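# Free trapped arm, then lower window onto sill

## Task

One arm is pinned beneath a window that has fallen. Get it out and move the entire arm back to its own side of the wall, ending at least a hand's width away from the wall. After that, lower the window slowly until it rests fully on its sill. The task fails if the window ever lands hard on anything. It only counts if the window stays put without the robot holding it there at the end, though a window sitting on its sill still counts with a hand resting on or under it.

## Robot and tools

Robot: two 6-joint arms, left_arm and right_arm, each with a parallel gripper. The names are labels only, not image sides. In the shared scene frame the origin sits on the table top midway between the arms, +z is up, +x points out across the table, and left_arm is on the +y side. Gripper fingers point along the gripper's +z axis and close along its y axis.

Tool execute_actions takes "actions", a list with at most one item, plus an optional boolean "pictures" (images come by default). Three forms:
- Look: {"actions": []} moves nothing and reports the state.
- Move: {"actions": [{"rows": [[...]], "steps": N}]}, N from 1 to 15 (default 15), each step 1/30 s. Each row covers one step; if rows run out, the final row repeats.
- Wait: {"actions": [{"steps": N}]}, N up to 300, no new command; it counts from the previous result, and your reply time is included.
A refused call does nothing to the robot.

Every row is one list of 14 numbers for both arms, each in [-1, 1], even if one arm stays still: left_arm waist, shoulder, elbow, forearm roll, wrist pitch, wrist roll, gripper opening, then the same seven for right_arm. The six joint numbers are offsets, not poses: 1.0 equals 2.217 rad, measured from the joint angles printed in the latest result that lists them (before any such result, and for later calls within one reply, from where the arm is when the action begins). They are not relative to the previous row, so sending zeros drives the arm back to those reference angles rather than holding still. The opening number is absolute: +1 fully open (0.070 m gap), -1 closed; full close takes about 1 s or more.

Joint ranges in rad, same order for each arm: waist -2.618..2.618, shoulder 0.000..3.140, elbow -2.967..0.000, forearm roll -1.745..1.745, wrist pitch -1.220..1.220, wrist roll -2.094..2.094. True ends may differ by up to 0.013 rad. Asking more than 0.013 rad beyond a stated end gets the call refused; asking past the real end clips the joint to it and may print "joint sent to its limit" (possibly about an earlier move). No such line does not prove there is room left.

Motion limits: joint targets move at most 3 rad/s with 0.6 s to accelerate, all joints of an arm synchronized; each target stays within 0.867 rad of the measured angle; if a step's targets would shift the hand more than 70 mm, they are scaled back. Big offsets therefore take several calls. After a call, arms keep heading for the last row's target while you think or wait, until motion stalls or a step is HELD; then only a new action moves them on.

Results: a state line left_arm: … | right_arm: … with end_effector_position (metres, scene frame, the point between the finger pads about 5 mm behind the tips; less accurate far out) and end_effector_quat_wxyz. Joint positions lists each arm's joints in rad plus the pad gap in m. grip_measured is the opening on the command scale; readings may be off by about 1 mm. To hold something, command roughly 0.04 below grip_measured (less for a lighter grip); pads push about 20 N max, more in a fast close. "joint command not followed" means a clearance check altered or blocked joint targets; HELD marks steps where your row was partly or fully not sent. Joint torques are total drive outputs, noisy and offset, not a clean contact signal. MOTOR HOT appears from 65 °C; at 80 °C an OVER-TEMPERATURE FAULT drops that arm until cooled, so avoid long heavy holds. A TORQUE FAULT occurs when contact torque hits a joint's load limit (waist, shoulder, elbow 20.2 N m; forearm roll, wrist pitch, wrist roll 7.04 N m): the arm freezes 10 s and the rest of the call is skipped. The three wrist motors manage only about 4 N m, so they yield under heavy load, including a held window's weight.

Cameras: cam_head_left, cam_head_right (504x504 pinhole with radial distortion), cam_left_wrist, cam_right_wrist (504x504 fisheye). zoom_image takes "camera" (one of those names) and "region" [x0, y0, x1, y1] in that camera's latest image pixels, origin top-left, at most 504 by 504.

finished_scene takes "scene", the current scene's number; it ends that scene permanently and reports success. Replying with no tool call ends everything.

Cautions: ease the trapped arm out slowly so the window does not slip and slam down; support the window while it descends and lower it in small steps onto the sill. Never let the arms collide or push on each other, avoid hard shoves against the window or wall, avoid drops and slips, and make sure the freed arm ends clearly back on its side, a hand's width from the wall.

Each tool is called after "Emit:" by a JSON object that holds its "api" and its "payload", one argument or row to a line.

## Session

I'll start by looking at the scene.

Emit:
{"api": "execute_actions", "payload": {
  "actions": []
}}

Scene clock: 0.00 s of 4375.00 s.
left_arm: end_effector_position=(+0.3142, +0.3522, +0.1799) grip_measured=+0.99 end_effector_quat_wxyz=(+0.341, -0.061, +0.938, +0.017) | right_arm: end_effector_position=(+0.4460, -0.0368, +0.2567) grip_measured=+1.00 end_effector_quat_wxyz=(+0.681, -0.262, +0.657, +0.189)
Joint positions: left_arm=[-0.007  1.023 -0.712 -0.009  0.649 -0.003  0.069] | right_arm=[ 0.643  1.74  -0.984 -0.063 -0.67  -0.06   0.07 ]
Joint torques (N m, as the arm reports them, + toward a larger angle): no reading

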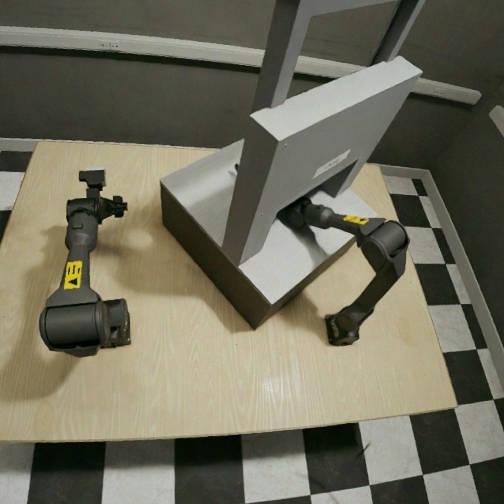

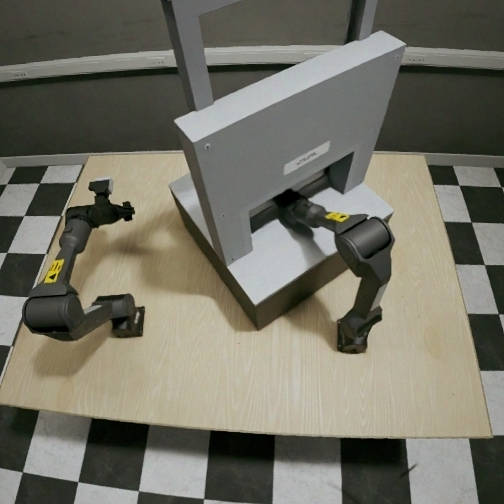

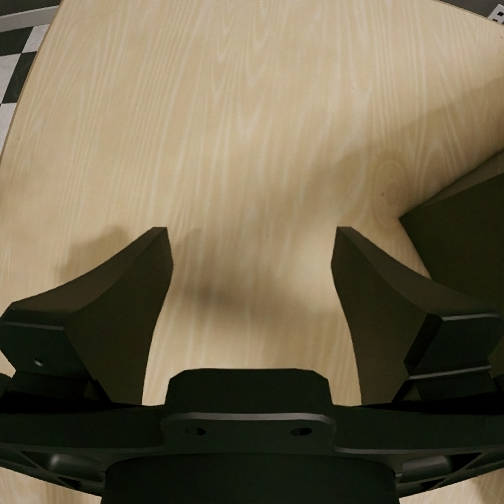

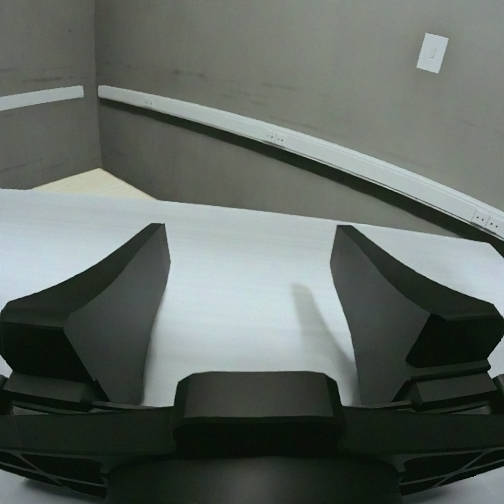

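Emit:
{"api": "zoom_image", "payload": {
  "camera": "cam_head_left",
  "region": [140, 0, 440, 340]
}}

Emit:
{"api": "zoom_image", "payload": {
  "camera": "cam_head_right",
  "region": [140, 0, 440, 340]
}}

Region (140, 0, 440, 340) of cam_head_left's 504x504 image, scaled by 1.482, with more detail than that image has; it fills the left 445 columns of this view, and the rest is white.

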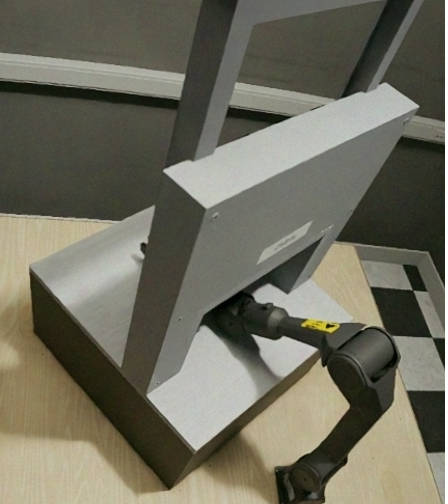

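Region (140, 0, 440, 340) of cam_head_right's 504x504 image, scaled by 1.482, with more detail than that image has; it fills the left 445 columns of this view, and the rest is white.

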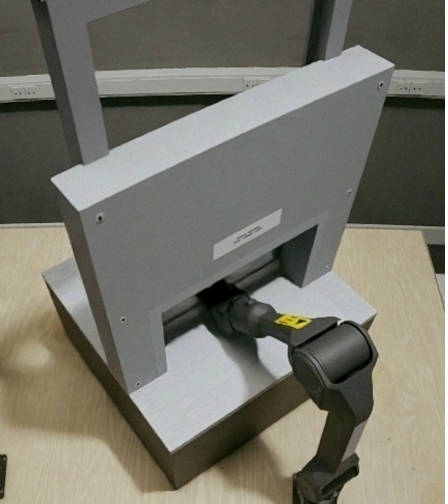

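Emit:
{"api": "zoom_image", "payload": {
  "camera": "cam_head_right",
  "region": [230, 120, 370, 260]
}}

Emit:
{"api": "zoom_image", "payload": {
  "camera": "cam_head_left",
  "region": [200, 120, 380, 300]
}}

Region (230, 120, 370, 260) of cam_head_right's 504x504 image, scaled by 3.600, with more detail than that image has.

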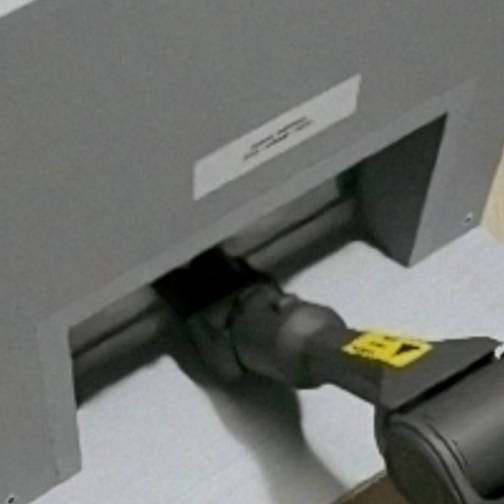

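Region (200, 120, 380, 300) of cam_head_left's 504x504 image, scaled by 2.800, with more detail than that image has.

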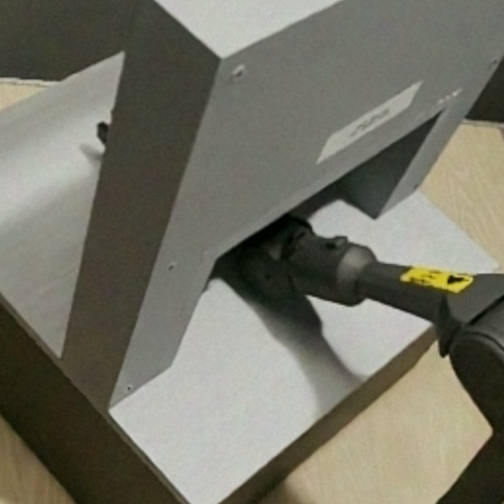

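Emit:
{"api": "execute_actions", "payload": {
  "actions": [
    {"rows": [[-0.16, 0.2, -0.2, 0, -0.25, 0, 1, 0, 0, 0, 0, 0, 0, 1]], "steps": 15}
  ]
}}

Scene clock: 53.93 s of 4375.00 s.
left_arm: end_effector_position=(+0.4574, +0.2611, +0.2731) grip_measured=+0.99 end_effector_quat_wxyz=(+0.523, +0.054, +0.849, -0.040) | right_arm: end_effector_position=(+0.4460, -0.0368, +0.2569) grip_measured=+1.00 end_effector_quat_wxyz=(+0.682, -0.262, +0.657, +0.189)
Joint positions: left_arm=[-0.267  1.348 -1.037 -0.009  0.242 -0.003  0.069] | right_arm=[ 0.643  1.74  -0.984 -0.063 -0.67  -0.059  0.07 ]
Joint torques (N m, as the arm reports them, + toward a larger angle): left_arm=[ 0.36 -2.63 -4.69  0.07 -0.86 -0.07] | right_arm=[ -0.13 -17.81  -7.5    0.42  -1.67   0.2 ]
Steps of this call (steps 1 to 90: nothing new was sent; then 50.43 s passed at rest; steps 91 to 105: all 15 steps of this action). Readings (joint positions):
91: left_arm=[-0.007 1.023 -0.712 -0.009 0.649 -0.003] | right_arm=[0.643 1.740 -0.984 -0.063 -0.670 -0.059]
92: left_arm=[-0.011 1.028 -0.716 -0.009 0.643 -0.003] | right_arm=[0.643 1.740 -0.984 -0.063 -0.670 -0.059]
94: left_arm=[-0.030 1.052 -0.740 -0.009 0.613 -0.003] | right_arm=[0.643 1.740 -0.984 -0.063 -0.670 -0.059]
98: left_arm=[-0.110 1.152 -0.842 -0.009 0.486 -0.003] | right_arm=[0.643 1.740 -0.984 -0.063 -0.670 -0.059]
105: the state above

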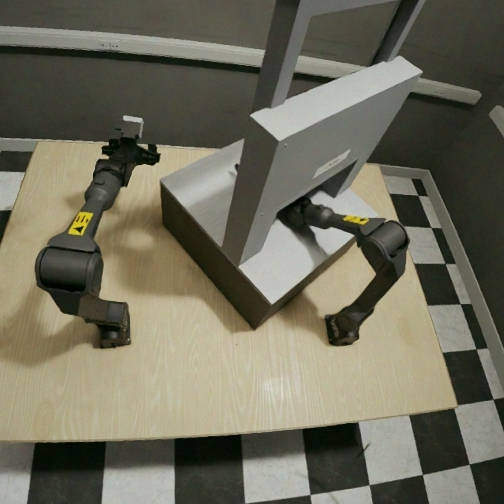

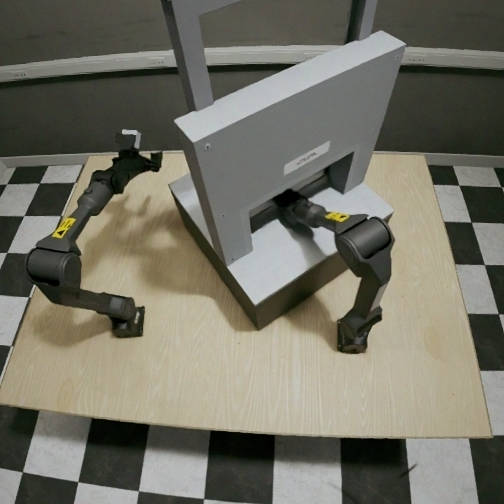

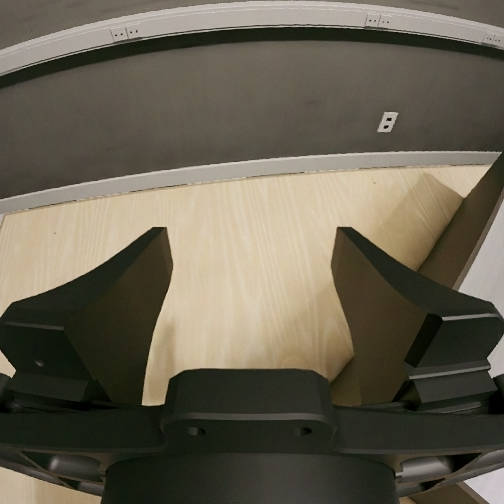

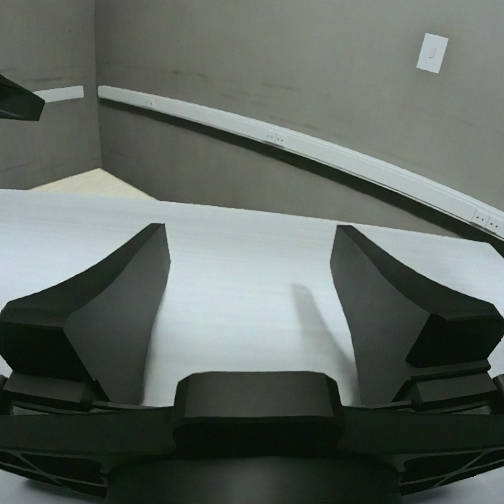

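Emit:
{"api": "execute_actions", "payload": {
  "actions": [
    {"rows": [[-0.043, 0.053, -0.053, -0.677, 0.342, 0.677, 1, 0, 0, 0, 0, 0, 0, 1]], "steps": 15}
  ],
  "pictures": false
}}

Emit:
{"api": "execute_actions", "payload": {
  "actions": [
    {"steps": 30}
  ]
}}

Scene clock: 66.47 s of 4375.00 s.
left_arm: end_effector_position=(+0.4333, +0.1618, +0.2359) grip_measured=+0.99 end_effector_quat_wxyz=(+0.403, +0.189, +0.880, -0.165) | right_arm: end_effector_position=(+0.4460, -0.0368, +0.2568) grip_measured=+1.00 end_effector_quat_wxyz=(+0.682, -0.262, +0.657, +0.189)
Joint positions: left_arm=[-0.361  1.466 -1.155 -0.569  0.553  0.557  0.069] | right_arm=[ 0.643  1.74  -0.984 -0.063 -0.67  -0.06   0.07 ]
Joint torques (N m, as the arm reports them, + toward a larger angle): left_arm=[ 1.28 -4.27 -4.08 -0.48 -0.62  0.08] | right_arm=[ -0.12 -16.26  -7.42   0.3   -1.57   0.09]
Steps of this call (steps 1 to 30: the robot went on to your last target; steps 31 to 90: nothing new was sent; then 9.03 s passed at rest; steps 91 to 105: all 15 steps of this action). Readings (joint positions):
91: left_arm=[-0.361 1.466 -1.155 -0.010 0.095 -0.002] | right_arm=[0.643 1.740 -0.984 -0.063 -0.670 -0.060]
92: left_arm=[-0.361 1.466 -1.155 -0.015 0.100 0.003] | right_arm=[0.643 1.740 -0.984 -0.063 -0.670 -0.060]
94: left_arm=[-0.361 1.466 -1.155 -0.046 0.131 0.034] | right_arm=[0.643 1.740 -0.984 -0.063 -0.670 -0.060]
98: left_arm=[-0.361 1.466 -1.155 -0.176 0.261 0.164] | right_arm=[0.643 1.740 -0.984 -0.063 -0.670 -0.060]
105: the state above

Scene clock: 67.47 s of 4375.00 s.
left_arm: end_effector_position=(+0.3580, +0.0523, +0.3360) grip_measured=+0.99 end_effector_quat_wxyz=(+0.475, +0.374, +0.667, -0.435) | right_arm: end_effector_position=(+0.4460, -0.0368, +0.2568) grip_measured=+1.00 end_effector_quat_wxyz=(+0.682, -0.262, +0.657, +0.189)
Joint positions: left_arm=[-0.362  1.466 -1.155 -1.51   1.     1.498  0.069] | right_arm=[ 0.643  1.74  -0.984 -0.063 -0.67  -0.06   0.07 ]
Joint torques (N m, as the arm reports them, + toward a larger angle): left_arm=[ 0.4  -3.83 -4.36 -0.51 -0.06 -0.22] | right_arm=[ -0.11 -16.73  -7.43   0.3   -1.57   0.19]
Steps of this call (steps 1 to 30: the robot went on to your last target). Readings (joint positions):
1: left_arm=[-0.361 1.466 -1.155 -0.629 0.585 0.617] | right_arm=[0.643 1.740 -0.984 -0.063 -0.670 -0.060]
2: left_arm=[-0.361 1.466 -1.155 -0.690 0.615 0.678] | right_arm=[0.643 1.740 -0.984 -0.063 -0.670 -0.060]
4: left_arm=[-0.361 1.466 -1.155 -0.811 0.671 0.799] | right_arm=[0.643 1.740 -0.984 -0.063 -0.670 -0.060]
8: left_arm=[-0.361 1.466 -1.155 -1.045 0.781 1.033] | right_arm=[0.643 1.740 -0.984 -0.063 -0.670 -0.060]
30: the state above

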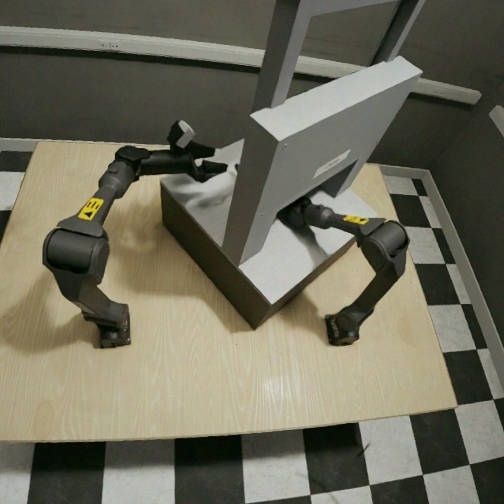

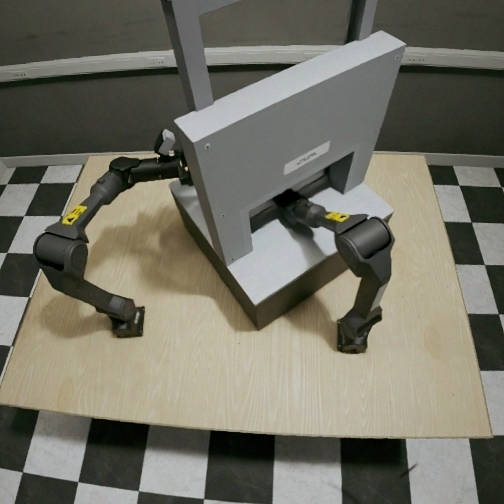

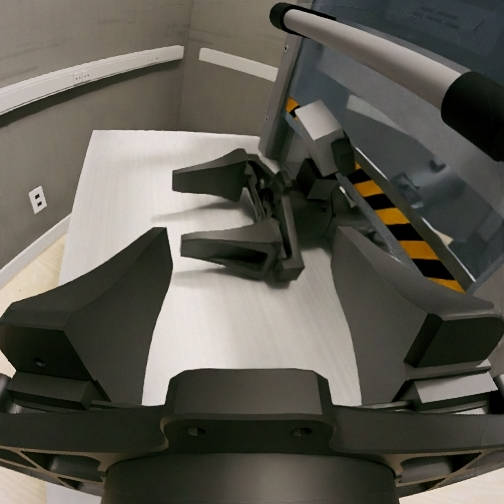

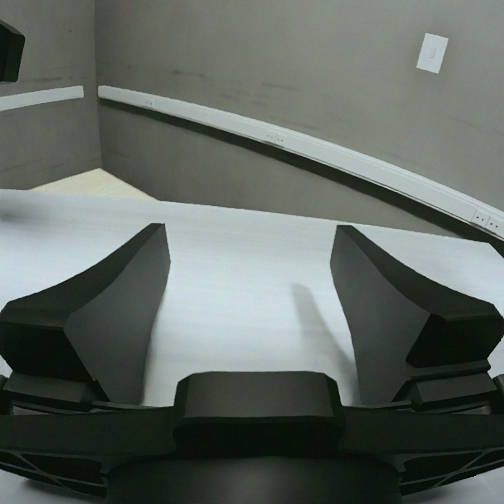

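Emit:
{"api": "execute_actions", "payload": {
  "actions": [
    {"rows": [[-0.071, 0.106, -0.090, -0.086, -0.056, 0.069, -1, 0, 0, 0, 0, 0, 0, 1]], "steps": 15}
  ],
  "pictures": false
}}

Emit:
{"api": "execute_actions", "payload": {
  "actions": [
    {"steps": 20}
  ]
}}

Scene clock: 167.30 s of 4375.00 s.
left_arm: end_effector_position=(+0.4051, -0.0145, +0.3398) grip_measured=-0.01 end_effector_quat_wxyz=(+0.509, +0.369, +0.631, -0.455) | right_arm: end_effector_position=(+0.4460, -0.0368, +0.2568) grip_measured=+1.00 end_effector_quat_wxyz=(+0.682, -0.262, +0.657, +0.189)
Joint positions: left_arm=[-0.521  1.702 -1.355 -1.702  0.875  1.652  0.035] | right_arm=[ 0.643  1.74  -0.984 -0.063 -0.67  -0.059  0.07 ]
Joint torques (N m, as the arm reports them, + toward a larger angle): left_arm=[ 1.4  -5.14 -3.68 -0.53  0.16 -0.11] | right_arm=[ -0.14 -17.68  -7.42   0.31  -1.56   0.2 ]
Steps of this call (steps 1 to 15: the robot went on to your last target; steps 16 to 90: nothing new was sent; then 96.33 s passed at rest; steps 91 to 105: all 15 steps of this action). Readings (joint positions):
91: left_arm=[-0.363 1.467 -1.156 -1.510 0.999 1.498] | right_arm=[0.643 1.740 -0.984 -0.063 -0.670 -0.059]
92: left_arm=[-0.367 1.472 -1.161 -1.513 0.997 1.501] | right_arm=[0.643 1.740 -0.984 -0.063 -0.670 -0.059]
94: left_arm=[-0.387 1.503 -1.187 -1.538 0.980 1.520] | right_arm=[0.643 1.740 -0.984 -0.063 -0.670 -0.059]
98: left_arm=[-0.470 1.626 -1.292 -1.640 0.914 1.602] | right_arm=[0.643 1.740 -0.984 -0.063 -0.670 -0.059]
105: the state above

Scene clock: 167.97 s of 4375.00 s.
left_arm: end_effector_position=(+0.4051, -0.0138, +0.3399) grip_measured=-1.00 end_effector_quat_wxyz=(+0.509, +0.369, +0.631, -0.455) | right_arm: end_effector_position=(+0.4460, -0.0368, +0.2568) grip_measured=+1.00 end_effector_quat_wxyz=(+0.682, -0.262, +0.657, +0.189)
Joint positions: left_arm=[-0.519  1.701 -1.354 -1.701  0.876  1.651  0.   ] | right_arm=[ 0.643  1.74  -0.984 -0.063 -0.67  -0.059  0.07 ]
Joint torques (N m, as the arm reports them, + toward a larger angle): left_arm=[ 1.36 -5.32 -3.63 -0.44  0.2  -0.19] | right_arm=[ -0.11 -17.53  -7.38   0.3   -1.56   0.13]
Steps of this call (steps 1 to 15: the robot went on to your last target; steps 16 to 20: nothing new was sent). Readings (joint positions):
1: left_arm=[-0.521 1.701 -1.355 -1.702 0.875 1.652] | right_arm=[0.643 1.740 -0.984 -0.063 -0.670 -0.059]
2: left_arm=[-0.520 1.701 -1.355 -1.702 0.876 1.652] | right_arm=[0.643 1.740 -0.984 -0.063 -0.670 -0.059]
4: left_arm=[-0.520 1.701 -1.355 -1.702 0.876 1.652] | right_arm=[0.643 1.740 -0.984 -0.063 -0.670 -0.059]
8: left_arm=[-0.520 1.701 -1.354 -1.701 0.876 1.652] | right_arm=[0.643 1.740 -0.984 -0.063 -0.670 -0.059]
20: the state above
All arms were judged still, so your last target was given up. Only a new action makes them travel on or press farther. Fingers that are still opening or closing keep moving.

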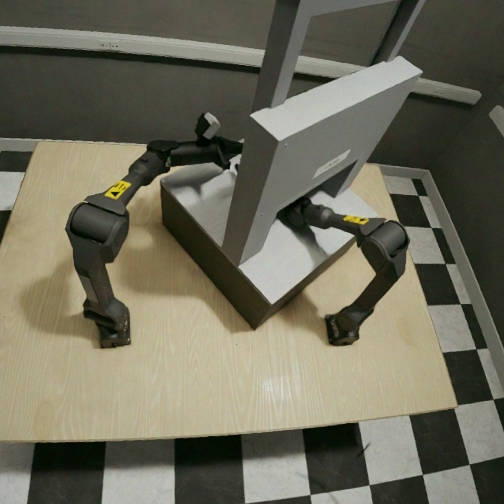

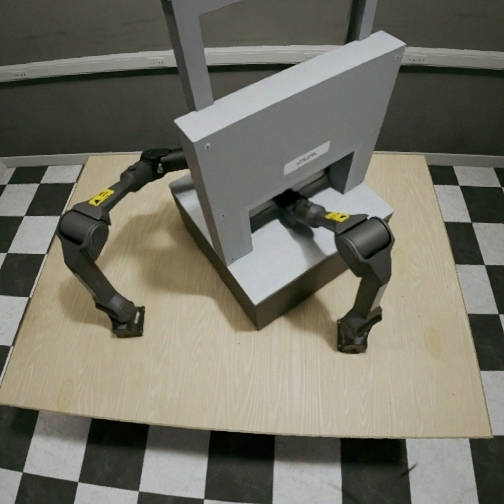

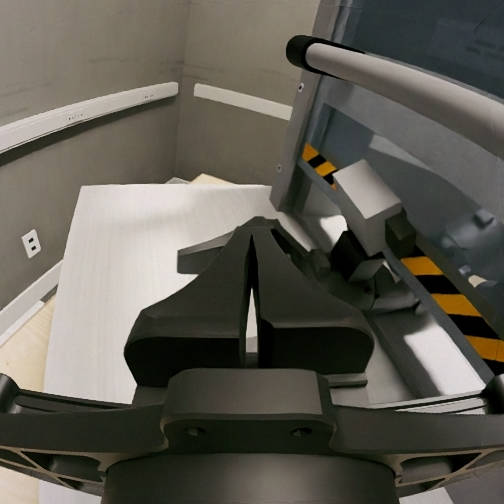

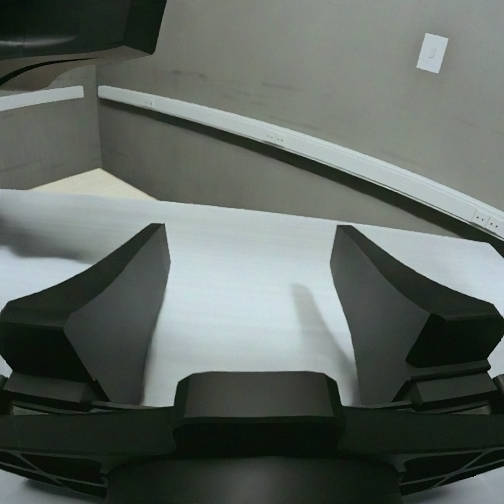

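Emit:
{"api": "execute_actions", "payload": {
  "actions": [
    {"rows": [[-0.073, -0.036, 0.045, 0, 0.033, 0, -1, 0, 0, 0, 0, 0, 0, 1]], "steps": 15}
  ]
}}

Scene clock: 191.20 s of 4375.00 s.
left_arm: end_effector_position=(+0.3138, -0.0574, +0.3419) grip_measured=-1.00 end_effector_quat_wxyz=(+0.451, +0.429, +0.588, -0.516) | right_arm: end_effector_position=(+0.4460, -0.0368, +0.2568) grip_measured=+1.00 end_effector_quat_wxyz=(+0.682, -0.262, +0.657, +0.189)
Joint positions: left_arm=[-0.678  1.621 -1.254 -1.702  0.943  1.65   0.   ] | right_arm=[ 0.643  1.74  -0.984 -0.063 -0.67  -0.06   0.07 ]
Joint torques (N m, as the arm reports them, + toward a larger angle): left_arm=[-2.2  -4.46 -3.73 -0.05  1.43 -0.01] | right_arm=[ -0.1  -16.77  -7.42   0.3   -1.55   0.09]
Steps of this call (steps 1 to 90: nothing new was sent; then 19.73 s passed at rest; steps 91 to 105: all 15 steps of this action). Readings (joint positions):
91: left_arm=[-0.520 1.700 -1.353 -1.701 0.876 1.651] | right_arm=[0.643 1.740 -0.984 -0.063 -0.670 -0.060]
92: left_arm=[-0.525 1.697 -1.350 -1.701 0.878 1.651] | right_arm=[0.643 1.740 -0.984 -0.063 -0.670 -0.060]
94: left_arm=[-0.554 1.682 -1.331 -1.701 0.891 1.651] | right_arm=[0.643 1.740 -0.984 -0.063 -0.670 -0.060]
98: left_arm=[-0.660 1.631 -1.268 -1.700 0.942 1.651] | right_arm=[0.643 1.740 -0.984 -0.063 -0.670 -0.060]
105: the state above

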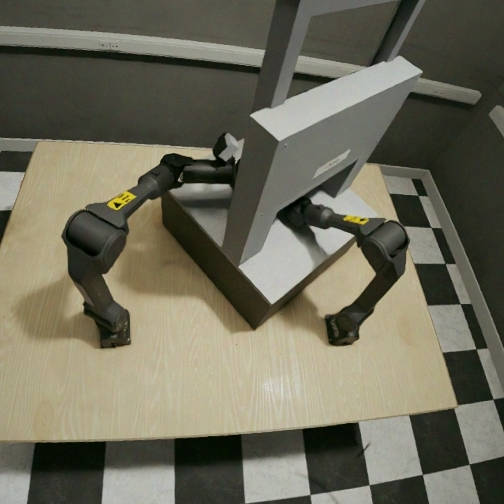

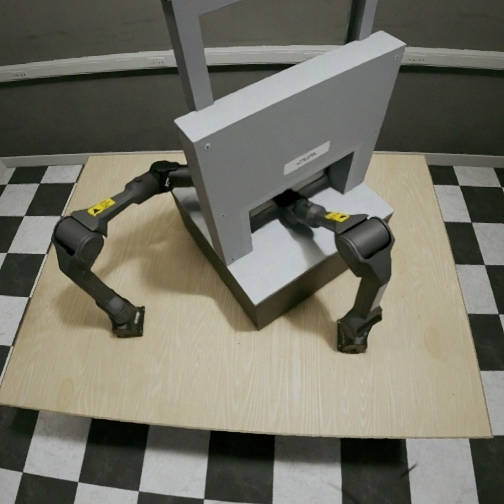

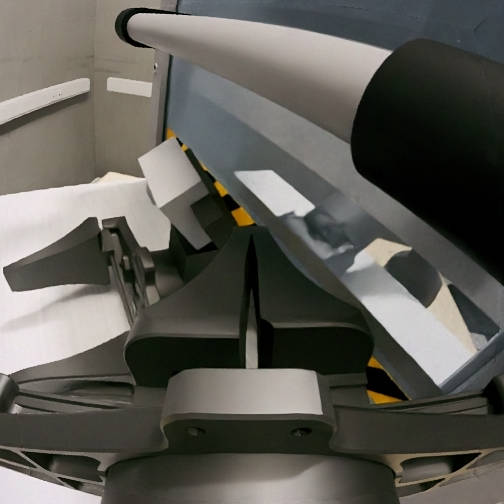

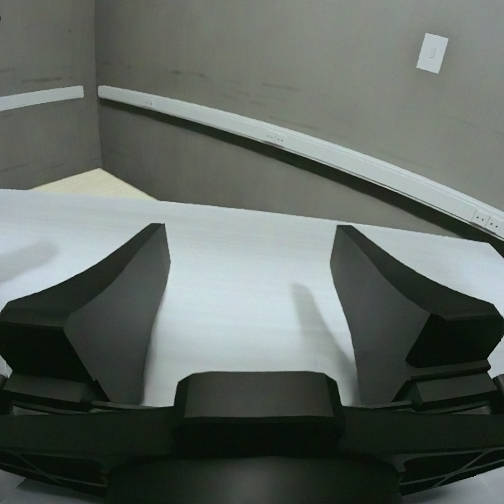

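Emit:
{"api": "execute_actions", "payload": {
  "actions": [
    {"rows": [[0.075, 0, 0, 0, 0, 0, 1, 0, 0, 0, 0, 0, 0, 1]], "steps": 12}
  ],
  "pictures": false
}}

Emit:
{"api": "execute_actions", "payload": {
  "actions": [
    {"rows": [[0, -0.008, -0.081, 0.032, 0.003, -0.744, 1, 0, 0, 0, 0, 0, 0, 1]], "steps": 15}
  ],
  "pictures": false
}}

Emit:
{"api": "execute_actions", "payload": {
  "actions": [
    {"steps": 30}
  ]
}}

Scene clock: 240.73 s of 4375.00 s.
left_arm: end_effector_position=(+0.3703, -0.0072, +0.3417) grip_measured=-0.22 end_effector_quat_wxyz=(+0.492, +0.382, +0.620, -0.477) | right_arm: end_effector_position=(+0.4460, -0.0368, +0.2568) grip_measured=+1.00 end_effector_quat_wxyz=(+0.682, -0.262, +0.657, +0.189)
Joint positions: left_arm=[-0.513  1.618 -1.252 -1.699  0.948  1.653  0.027] | right_arm=[ 0.643  1.74  -0.984 -0.063 -0.67  -0.059  0.07 ]
Joint torques (N m, as the arm reports them, + toward a larger angle): left_arm=[ 0.9  -3.51 -4.4  -0.93  0.05 -0.25] | right_arm=[ -0.13 -16.82  -7.42   0.3   -1.56   0.21]
Steps of this call (steps 1 to 15: the robot went on to your last target; steps 16 to 90: nothing new was sent; then 46.13 s passed at rest; steps 91 to 102: all 12 steps of this action). Readings (joint positions):
91: left_arm=[-0.679 1.621 -1.254 -1.701 0.944 1.651] | right_arm=[0.643 1.740 -0.984 -0.063 -0.670 -0.059]
92: left_arm=[-0.677 1.621 -1.254 -1.700 0.946 1.651] | right_arm=[0.643 1.740 -0.984 -0.063 -0.670 -0.059]
94: left_arm=[-0.658 1.619 -1.250 -1.690 0.967 1.655] | right_arm=[0.643 1.740 -0.984 -0.063 -0.670 -0.059]
98: left_arm=[-0.548 1.618 -1.249 -1.693 0.955 1.655] | right_arm=[0.643 1.740 -0.984 -0.063 -0.670 -0.059]
102: the state above

Scene clock: 241.23 s of 4375.00 s.
left_arm: end_effector_position=(+0.3701, -0.0083, +0.3805) grip_measured=+0.78 end_effector_quat_wxyz=(+0.367, +0.219, +0.681, -0.595) | right_arm: end_effector_position=(+0.4460, -0.0368, +0.2568) grip_measured=+1.00 end_effector_quat_wxyz=(+0.682, -0.262, +0.657, +0.189)
Joint positions: left_arm=[-0.514  1.609 -1.362 -1.658  0.95   1.044  0.062] | right_arm=[ 0.643  1.74  -0.984 -0.063 -0.67  -0.059  0.07 ]
Joint torques (N m, as the arm reports them, + toward a larger angle): left_arm=[ 1.33 -4.94 -3.92 -0.42  0.06 -0.4 ] | right_arm=[ -0.14 -16.81  -7.45   0.31  -1.56   0.22]
Steps of this call (steps 1 to 15: all 15 steps of this action). Readings (joint positions):
1: left_arm=[-0.513 1.619 -1.253 -1.699 0.947 1.652] | right_arm=[0.643 1.740 -0.984 -0.063 -0.670 -0.059]
2: left_arm=[-0.514 1.619 -1.254 -1.699 0.947 1.645] | right_arm=[0.643 1.740 -0.984 -0.063 -0.670 -0.059]
4: left_arm=[-0.514 1.619 -1.261 -1.699 0.946 1.614] | right_arm=[0.643 1.740 -0.984 -0.063 -0.670 -0.059]
8: left_arm=[-0.514 1.618 -1.287 -1.689 0.946 1.483] | right_arm=[0.643 1.740 -0.984 -0.063 -0.670 -0.059]
15: the state above

Scene clock: 242.23 s of 4375.00 s.
left_arm: end_effector_position=(+0.3672, -0.0081, +0.4053) grip_measured=+0.99 end_effector_quat_wxyz=(+0.049, -0.117, +0.698, -0.705) | right_arm: end_effector_position=(+0.4460, -0.0368, +0.2568) grip_measured=+1.00 end_effector_quat_wxyz=(+0.682, -0.262, +0.657, +0.189)
Joint positions: left_arm=[-0.513  1.601 -1.432 -1.628  0.954  0.003  0.069] | right_arm=[ 0.643  1.74  -0.984 -0.063 -0.67  -0.059  0.07 ]
Joint torques (N m, as the arm reports them, + toward a larger angle): left_arm=[ 1.34 -4.83 -4.66 -0.48  0.06  0.13] | right_arm=[ -0.15 -16.79  -7.4    0.3   -1.56   0.21]
Steps of this call (steps 1 to 30: the robot went on to your last target). Readings (joint positions):
1: left_arm=[-0.514 1.608 -1.370 -1.654 0.950 0.959] | right_arm=[0.643 1.740 -0.984 -0.063 -0.670 -0.059]
2: left_arm=[-0.513 1.607 -1.377 -1.651 0.951 0.868] | right_arm=[0.643 1.740 -0.984 -0.063 -0.670 -0.059]
4: left_arm=[-0.513 1.606 -1.389 -1.646 0.951 0.682] | right_arm=[0.643 1.740 -0.984 -0.063 -0.670 -0.059]
8: left_arm=[-0.513 1.603 -1.408 -1.637 0.953 0.379] | right_arm=[0.643 1.740 -0.984 -0.063 -0.670 -0.059]
30: the state above

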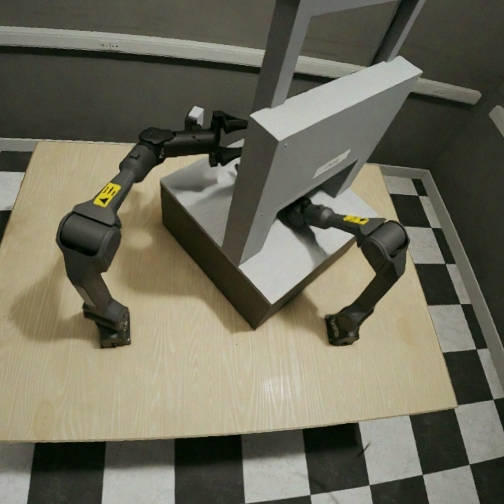

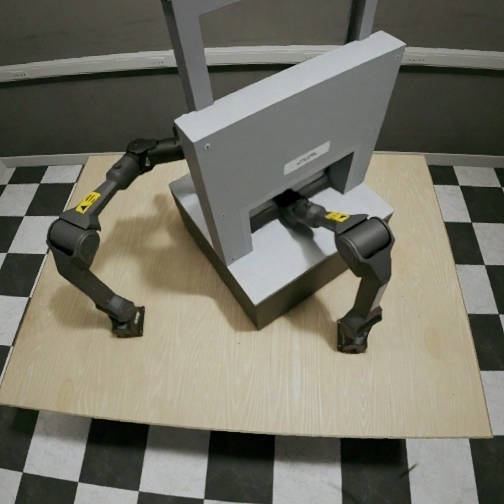

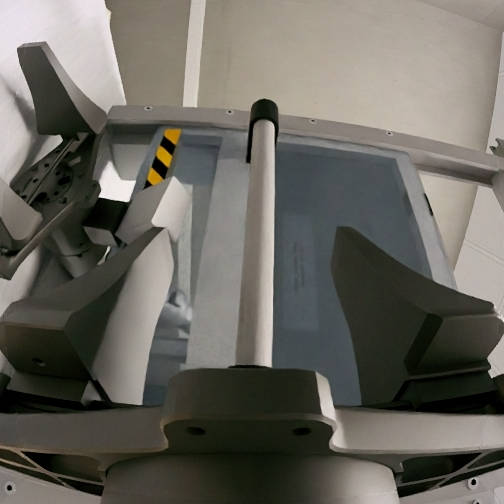

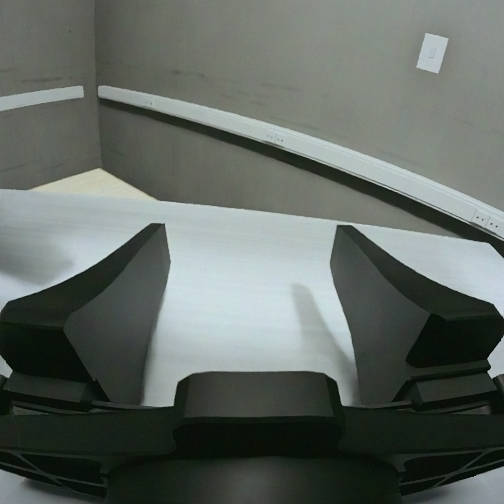

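Emit:
{"api": "execute_actions", "payload": {
  "actions": [
    {"rows": [[-0.05, 0, 0, 0, 0, 0, 1, 0, 0, 0, 0, 0, 0, 1]], "steps": 15}
  ]
}}

Scene clock: 246.93 s of 4375.00 s.
left_arm: end_effector_position=(+0.3287, -0.0426, +0.4053) grip_measured=+0.99 end_effector_quat_wxyz=(+0.010, -0.078, +0.703, -0.707) | right_arm: end_effector_position=(+0.4460, -0.0368, +0.2568) grip_measured=+1.00 end_effector_quat_wxyz=(+0.682, -0.262, +0.657, +0.189)
Joint positions: left_arm=[-0.625  1.601 -1.432 -1.628  0.954  0.004  0.069] | right_arm=[ 0.643  1.74  -0.984 -0.063 -0.67  -0.059  0.07 ]
Joint torques (N m, as the arm reports them, + toward a larger angle): left_arm=[ 1.2  -4.7  -4.67 -0.5  -0.09  0.09] | right_arm=[ -0.11 -16.81  -7.41   0.31  -1.55   0.2 ]
Steps of this call (steps 1 to 15: the robot went on to your last target; steps 16 to 90: nothing new was sent; then 1.20 s passed at rest; steps 91 to 105: all 15 steps of this action). Readings (joint positions):
91: left_arm=[-0.514 1.601 -1.432 -1.628 0.954 0.004] | right_arm=[0.643 1.740 -0.984 -0.063 -0.670 -0.059]
92: left_arm=[-0.519 1.601 -1.432 -1.628 0.954 0.004] | right_arm=[0.643 1.740 -0.984 -0.063 -0.670 -0.059]
94: left_arm=[-0.549 1.601 -1.432 -1.628 0.954 0.004] | right_arm=[0.643 1.740 -0.984 -0.063 -0.670 -0.059]
98: left_arm=[-0.624 1.601 -1.432 -1.628 0.955 0.004] | right_arm=[0.643 1.740 -0.984 -0.063 -0.670 -0.059]
105: the state above

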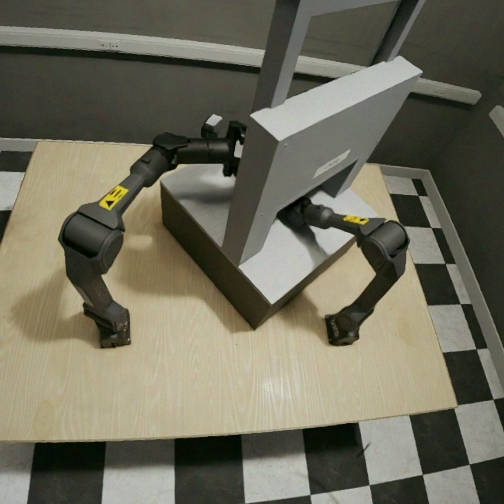

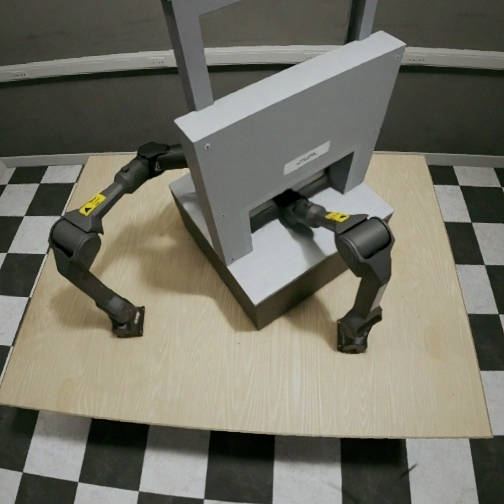

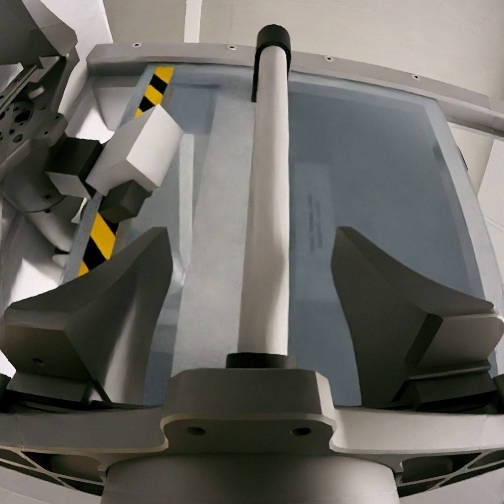

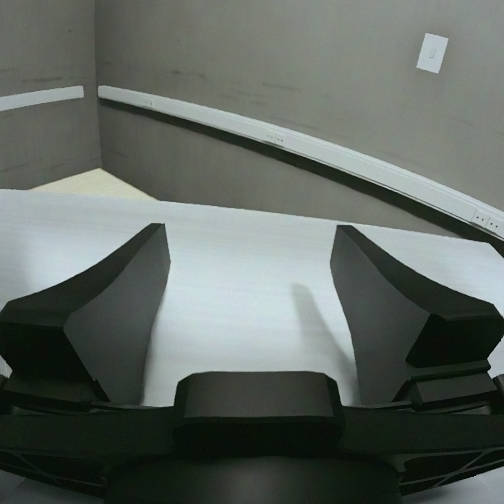

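Emit:
{"api": "execute_actions", "payload": {
  "actions": [
    {"rows": [[-0.03, 0.049, -0.061, 0, 0, 0, 1, 0, 0, 0, 0, 0, 0, 1]], "steps": 15}
  ]
}}

Scene clock: 256.47 s of 4375.00 s.
left_arm: end_effector_position=(+0.3334, -0.0756, +0.4079) grip_measured=+0.99 end_effector_quat_wxyz=(-0.003, -0.050, +0.701, -0.712) | right_arm: end_effector_position=(+0.4460, -0.0368, +0.2568) grip_measured=+1.00 end_effector_quat_wxyz=(+0.682, -0.262, +0.657, +0.189)
Joint positions: left_arm=[-0.685  1.711 -1.568 -1.627  0.949  0.003  0.069] | right_arm=[ 0.643  1.74  -0.984 -0.063 -0.67  -0.059  0.07 ]
Joint torques (N m, as the arm reports them, + toward a larger angle): left_arm=[-4.77 -6.45 -3.84 -0.59  1.21 -0.11] | right_arm=[ -0.1  -16.77  -7.42   0.3   -1.55   0.2 ]
Steps of this call (steps 1 to 15: the robot went on to your last target; steps 16 to 90: nothing new was sent; then 6.03 s passed at rest; steps 91 to 105: all 15 steps of this action). Readings (joint positions):
91: left_arm=[-0.624 1.601 -1.432 -1.628 0.954 0.003] | right_arm=[0.643 1.740 -0.984 -0.063 -0.670 -0.059]
92: left_arm=[-0.626 1.606 -1.438 -1.628 0.954 0.003] | right_arm=[0.643 1.740 -0.984 -0.063 -0.670 -0.059]
94: left_arm=[-0.641 1.630 -1.469 -1.628 0.954 0.003] | right_arm=[0.643 1.740 -0.984 -0.063 -0.670 -0.059]
98: left_arm=[-0.682 1.702 -1.557 -1.628 0.952 0.003] | right_arm=[0.643 1.740 -0.984 -0.063 -0.670 -0.059]
105: the state above

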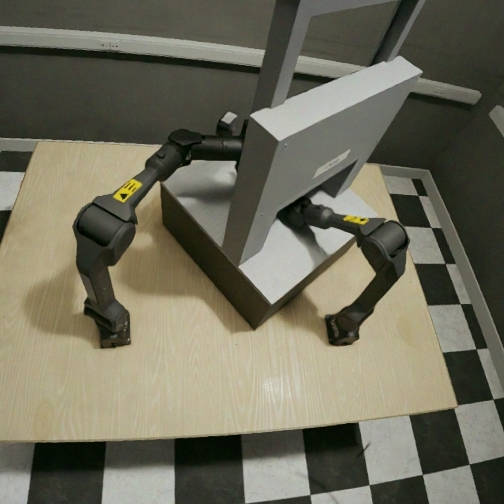

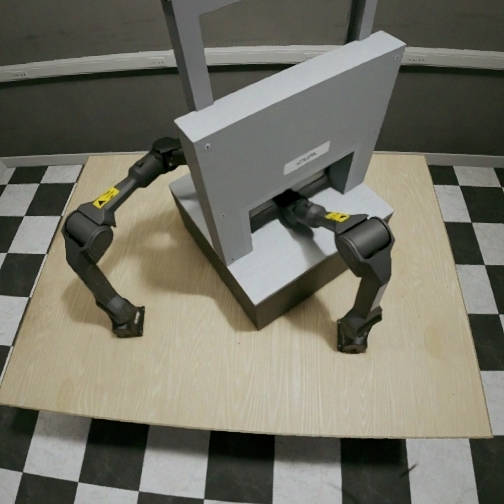

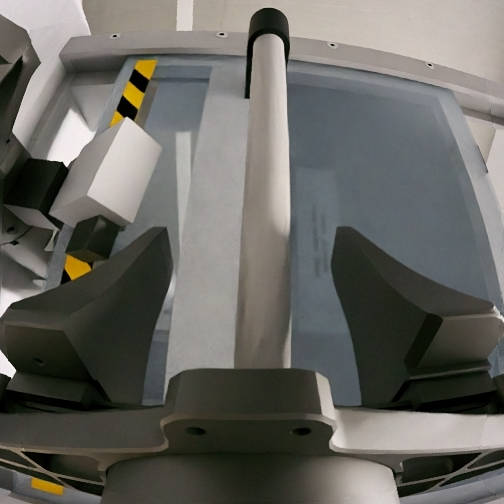

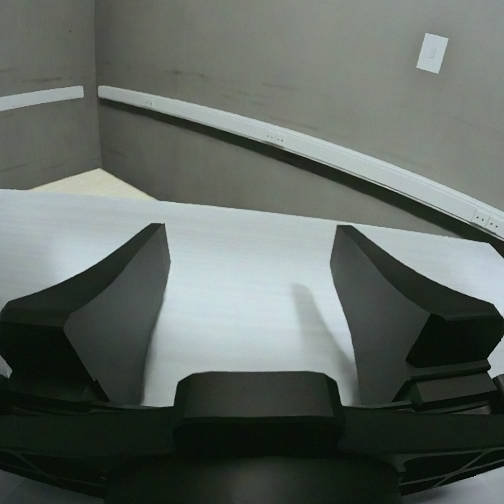

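Emit:
{"api": "execute_actions", "payload": {
  "actions": [
    {"rows": [[0.006, 0.006, -0.061, 0.02, 0.002, 0, 1, 0, 0, 0, 0, 0, 0, 1]], "steps": 15}
  ]
}}

Scene clock: 275.87 s of 4375.00 s.
left_arm: end_effector_position=(+0.3288, -0.0751, +0.4446) grip_measured=+0.99 end_effector_quat_wxyz=(+0.035, +0.002, +0.691, -0.722) | right_arm: end_effector_position=(+0.4459, -0.0369, +0.2603) grip_measured=+1.00 end_effector_quat_wxyz=(+0.684, -0.261, +0.654, +0.190)
Joint positions: left_arm=[-0.683  1.722 -1.701 -1.579  0.972  0.001  0.07 ] | right_arm=[ 0.643  1.736 -0.987 -0.063 -0.671 -0.059  0.07 ]
Joint torques (N m, as the arm reports them, + toward a larger angle): left_arm=[ 4.61 -6.92 -8.91 -3.36 -2.68  0.29] | right_arm=[-0.13 -9.19 -2.59  0.13 -0.69  0.2 ]
Steps of this call (steps 1 to 15: the robot went on to your last target; steps 16 to 90: nothing new was sent; then 15.90 s passed at rest; steps 91 to 105: all 15 steps of this action). Readings (joint positions):
91: left_arm=[-0.687 1.709 -1.567 -1.627 0.948 0.004] | right_arm=[0.643 1.740 -0.984 -0.063 -0.670 -0.059]
92: left_arm=[-0.686 1.710 -1.572 -1.623 0.949 0.004] | right_arm=[0.643 1.739 -0.985 -0.063 -0.670 -0.059]
94: left_arm=[-0.684 1.715 -1.599 -1.606 0.958 0.006] | right_arm=[0.643 1.735 -0.988 -0.063 -0.673 -0.059]
98: left_arm=[-0.685 1.720 -1.694 -1.580 0.970 0.005] | right_arm=[0.643 1.736 -0.987 -0.063 -0.671 -0.059]
105: the state above

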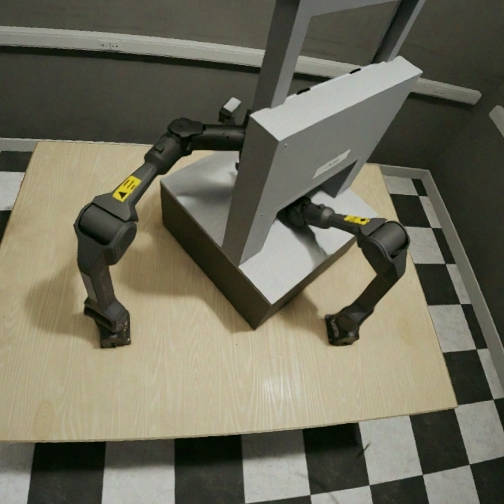

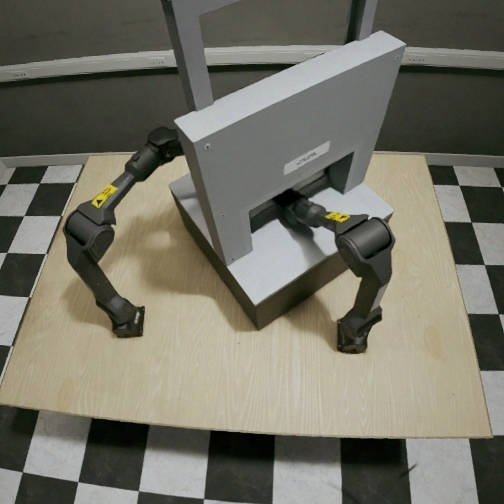

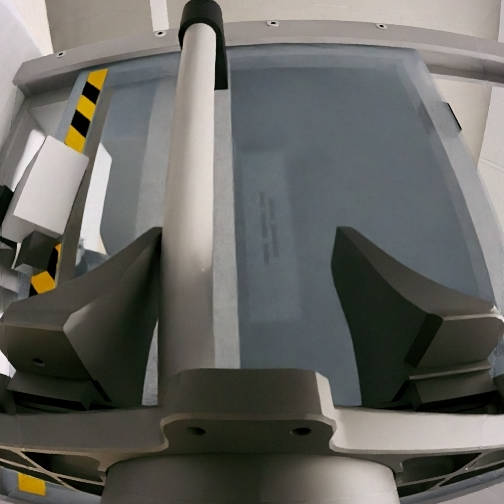

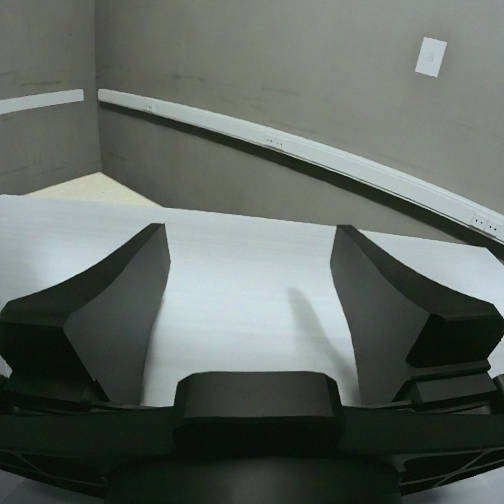

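Emit:
{"api": "execute_actions", "payload": {
  "actions": [
    {"rows": [[0, 0.009, -0.049, 0.027, -0.004, 0, 1, 0, 0, 0, 0, 0, 0, 1]], "steps": 15}
  ],
  "pictures": false
}}

Emit:
{"api": "execute_actions", "payload": {
  "actions": [
    {"rows": [[0, 0.015, -0.068, 0.03, 0, 0, 1, 0, 0, 0, 0, 0, 0, 1]], "steps": 15}
  ]
}}

Scene clock: 291.97 s of 4375.00 s.
left_arm: end_effector_position=(+0.3333, -0.0737, +0.4670) grip_measured=+0.99 end_effector_quat_wxyz=(+0.080, +0.034, +0.689, -0.720) | right_arm: end_effector_position=(+0.4459, -0.0368, +0.2598) grip_measured=+1.00 end_effector_quat_wxyz=(+0.684, -0.261, +0.654, +0.190)
Joint positions: left_arm=[-0.678  1.74  -1.811 -1.52   0.961  0.002  0.07 ] | right_arm=[ 0.643  1.737 -0.987 -0.063 -0.671 -0.059  0.07 ]
Joint torques (N m, as the arm reports them, + toward a larger angle): left_arm=[-3.52 -6.37 -6.93 -3.2   0.22 -0.19] | right_arm=[ -0.13 -10.71  -4.74   0.14  -0.95   0.2 ]
Steps of this call (steps 1 to 30: the robot went on to your last target; steps 31 to 90: nothing new was sent; then 12.60 s passed at rest; steps 91 to 105: all 15 steps of this action). Readings (joint positions):
91: left_arm=[-0.672 1.725 -1.703 -1.582 0.953 0.004] | right_arm=[0.643 1.739 -0.984 -0.063 -0.670 -0.059]
92: left_arm=[-0.672 1.726 -1.707 -1.577 0.954 0.004] | right_arm=[0.643 1.737 -0.985 -0.063 -0.670 -0.059]
94: left_arm=[-0.673 1.731 -1.735 -1.554 0.959 0.003] | right_arm=[0.643 1.737 -0.985 -0.063 -0.670 -0.059]
98: left_arm=[-0.677 1.738 -1.812 -1.521 0.960 0.002] | right_arm=[0.643 1.737 -0.985 -0.063 -0.670 -0.059]
105: the state above

Scene clock: 292.47 s of 4375.00 s.
left_arm: end_effector_position=(+0.3311, -0.0748, +0.4970) grip_measured=+0.99 end_effector_quat_wxyz=(+0.127, +0.080, +0.678, -0.720) | right_arm: end_effector_position=(+0.4459, -0.0368, +0.2598) grip_measured=+1.00 end_effector_quat_wxyz=(+0.684, -0.261, +0.654, +0.190)
Joint positions: left_arm=[-0.684  1.772 -1.963 -1.459  0.966 -0.     0.07 ] | right_arm=[ 0.643  1.737 -0.987 -0.063 -0.671 -0.059  0.07 ]
Joint torques (N m, as the arm reports them, + toward a larger angle): left_arm=[ 1.97 -5.24 -6.57 -2.17 -2.15  0.44] | right_arm=[ -0.13 -10.55  -4.38   0.1   -0.91   0.2 ]
Steps of this call (steps 1 to 15: all 15 steps of this action). Readings (joint positions):
1: left_arm=[-0.679 1.741 -1.811 -1.520 0.961 0.002] | right_arm=[0.643 1.737 -0.987 -0.063 -0.671 -0.059]
2: left_arm=[-0.680 1.743 -1.815 -1.516 0.962 0.001] | right_arm=[0.643 1.737 -0.987 -0.063 -0.671 -0.059]
4: left_arm=[-0.680 1.751 -1.843 -1.496 0.969 0.000] | right_arm=[0.643 1.737 -0.987 -0.063 -0.671 -0.059]
8: left_arm=[-0.683 1.768 -1.945 -1.463 0.970 -0.001] | right_arm=[0.643 1.737 -0.987 -0.063 -0.671 -0.059]
15: the state above

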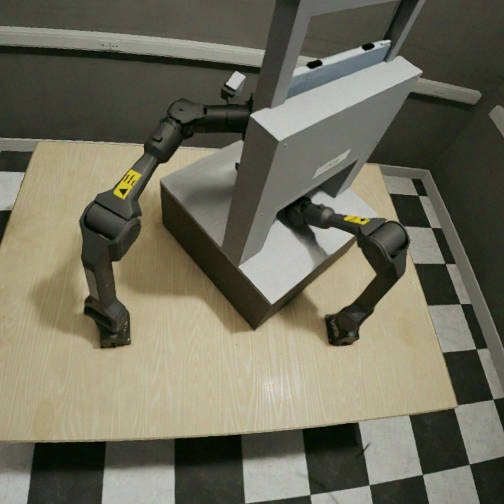

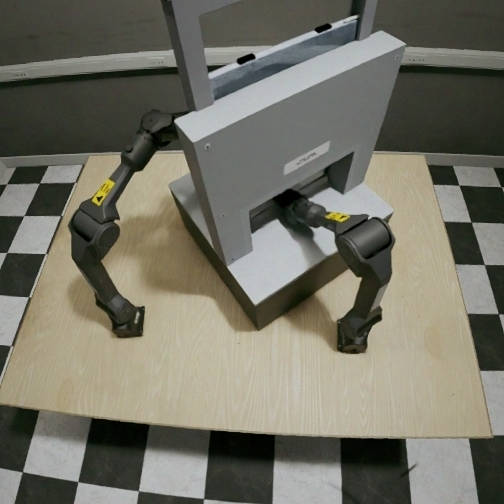

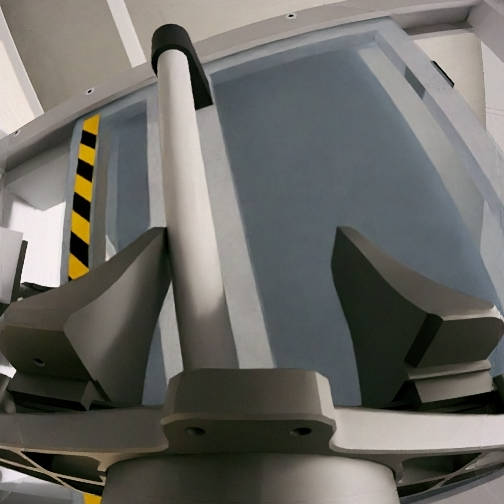

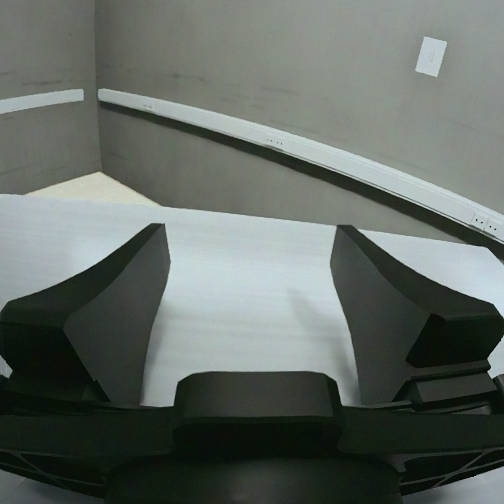

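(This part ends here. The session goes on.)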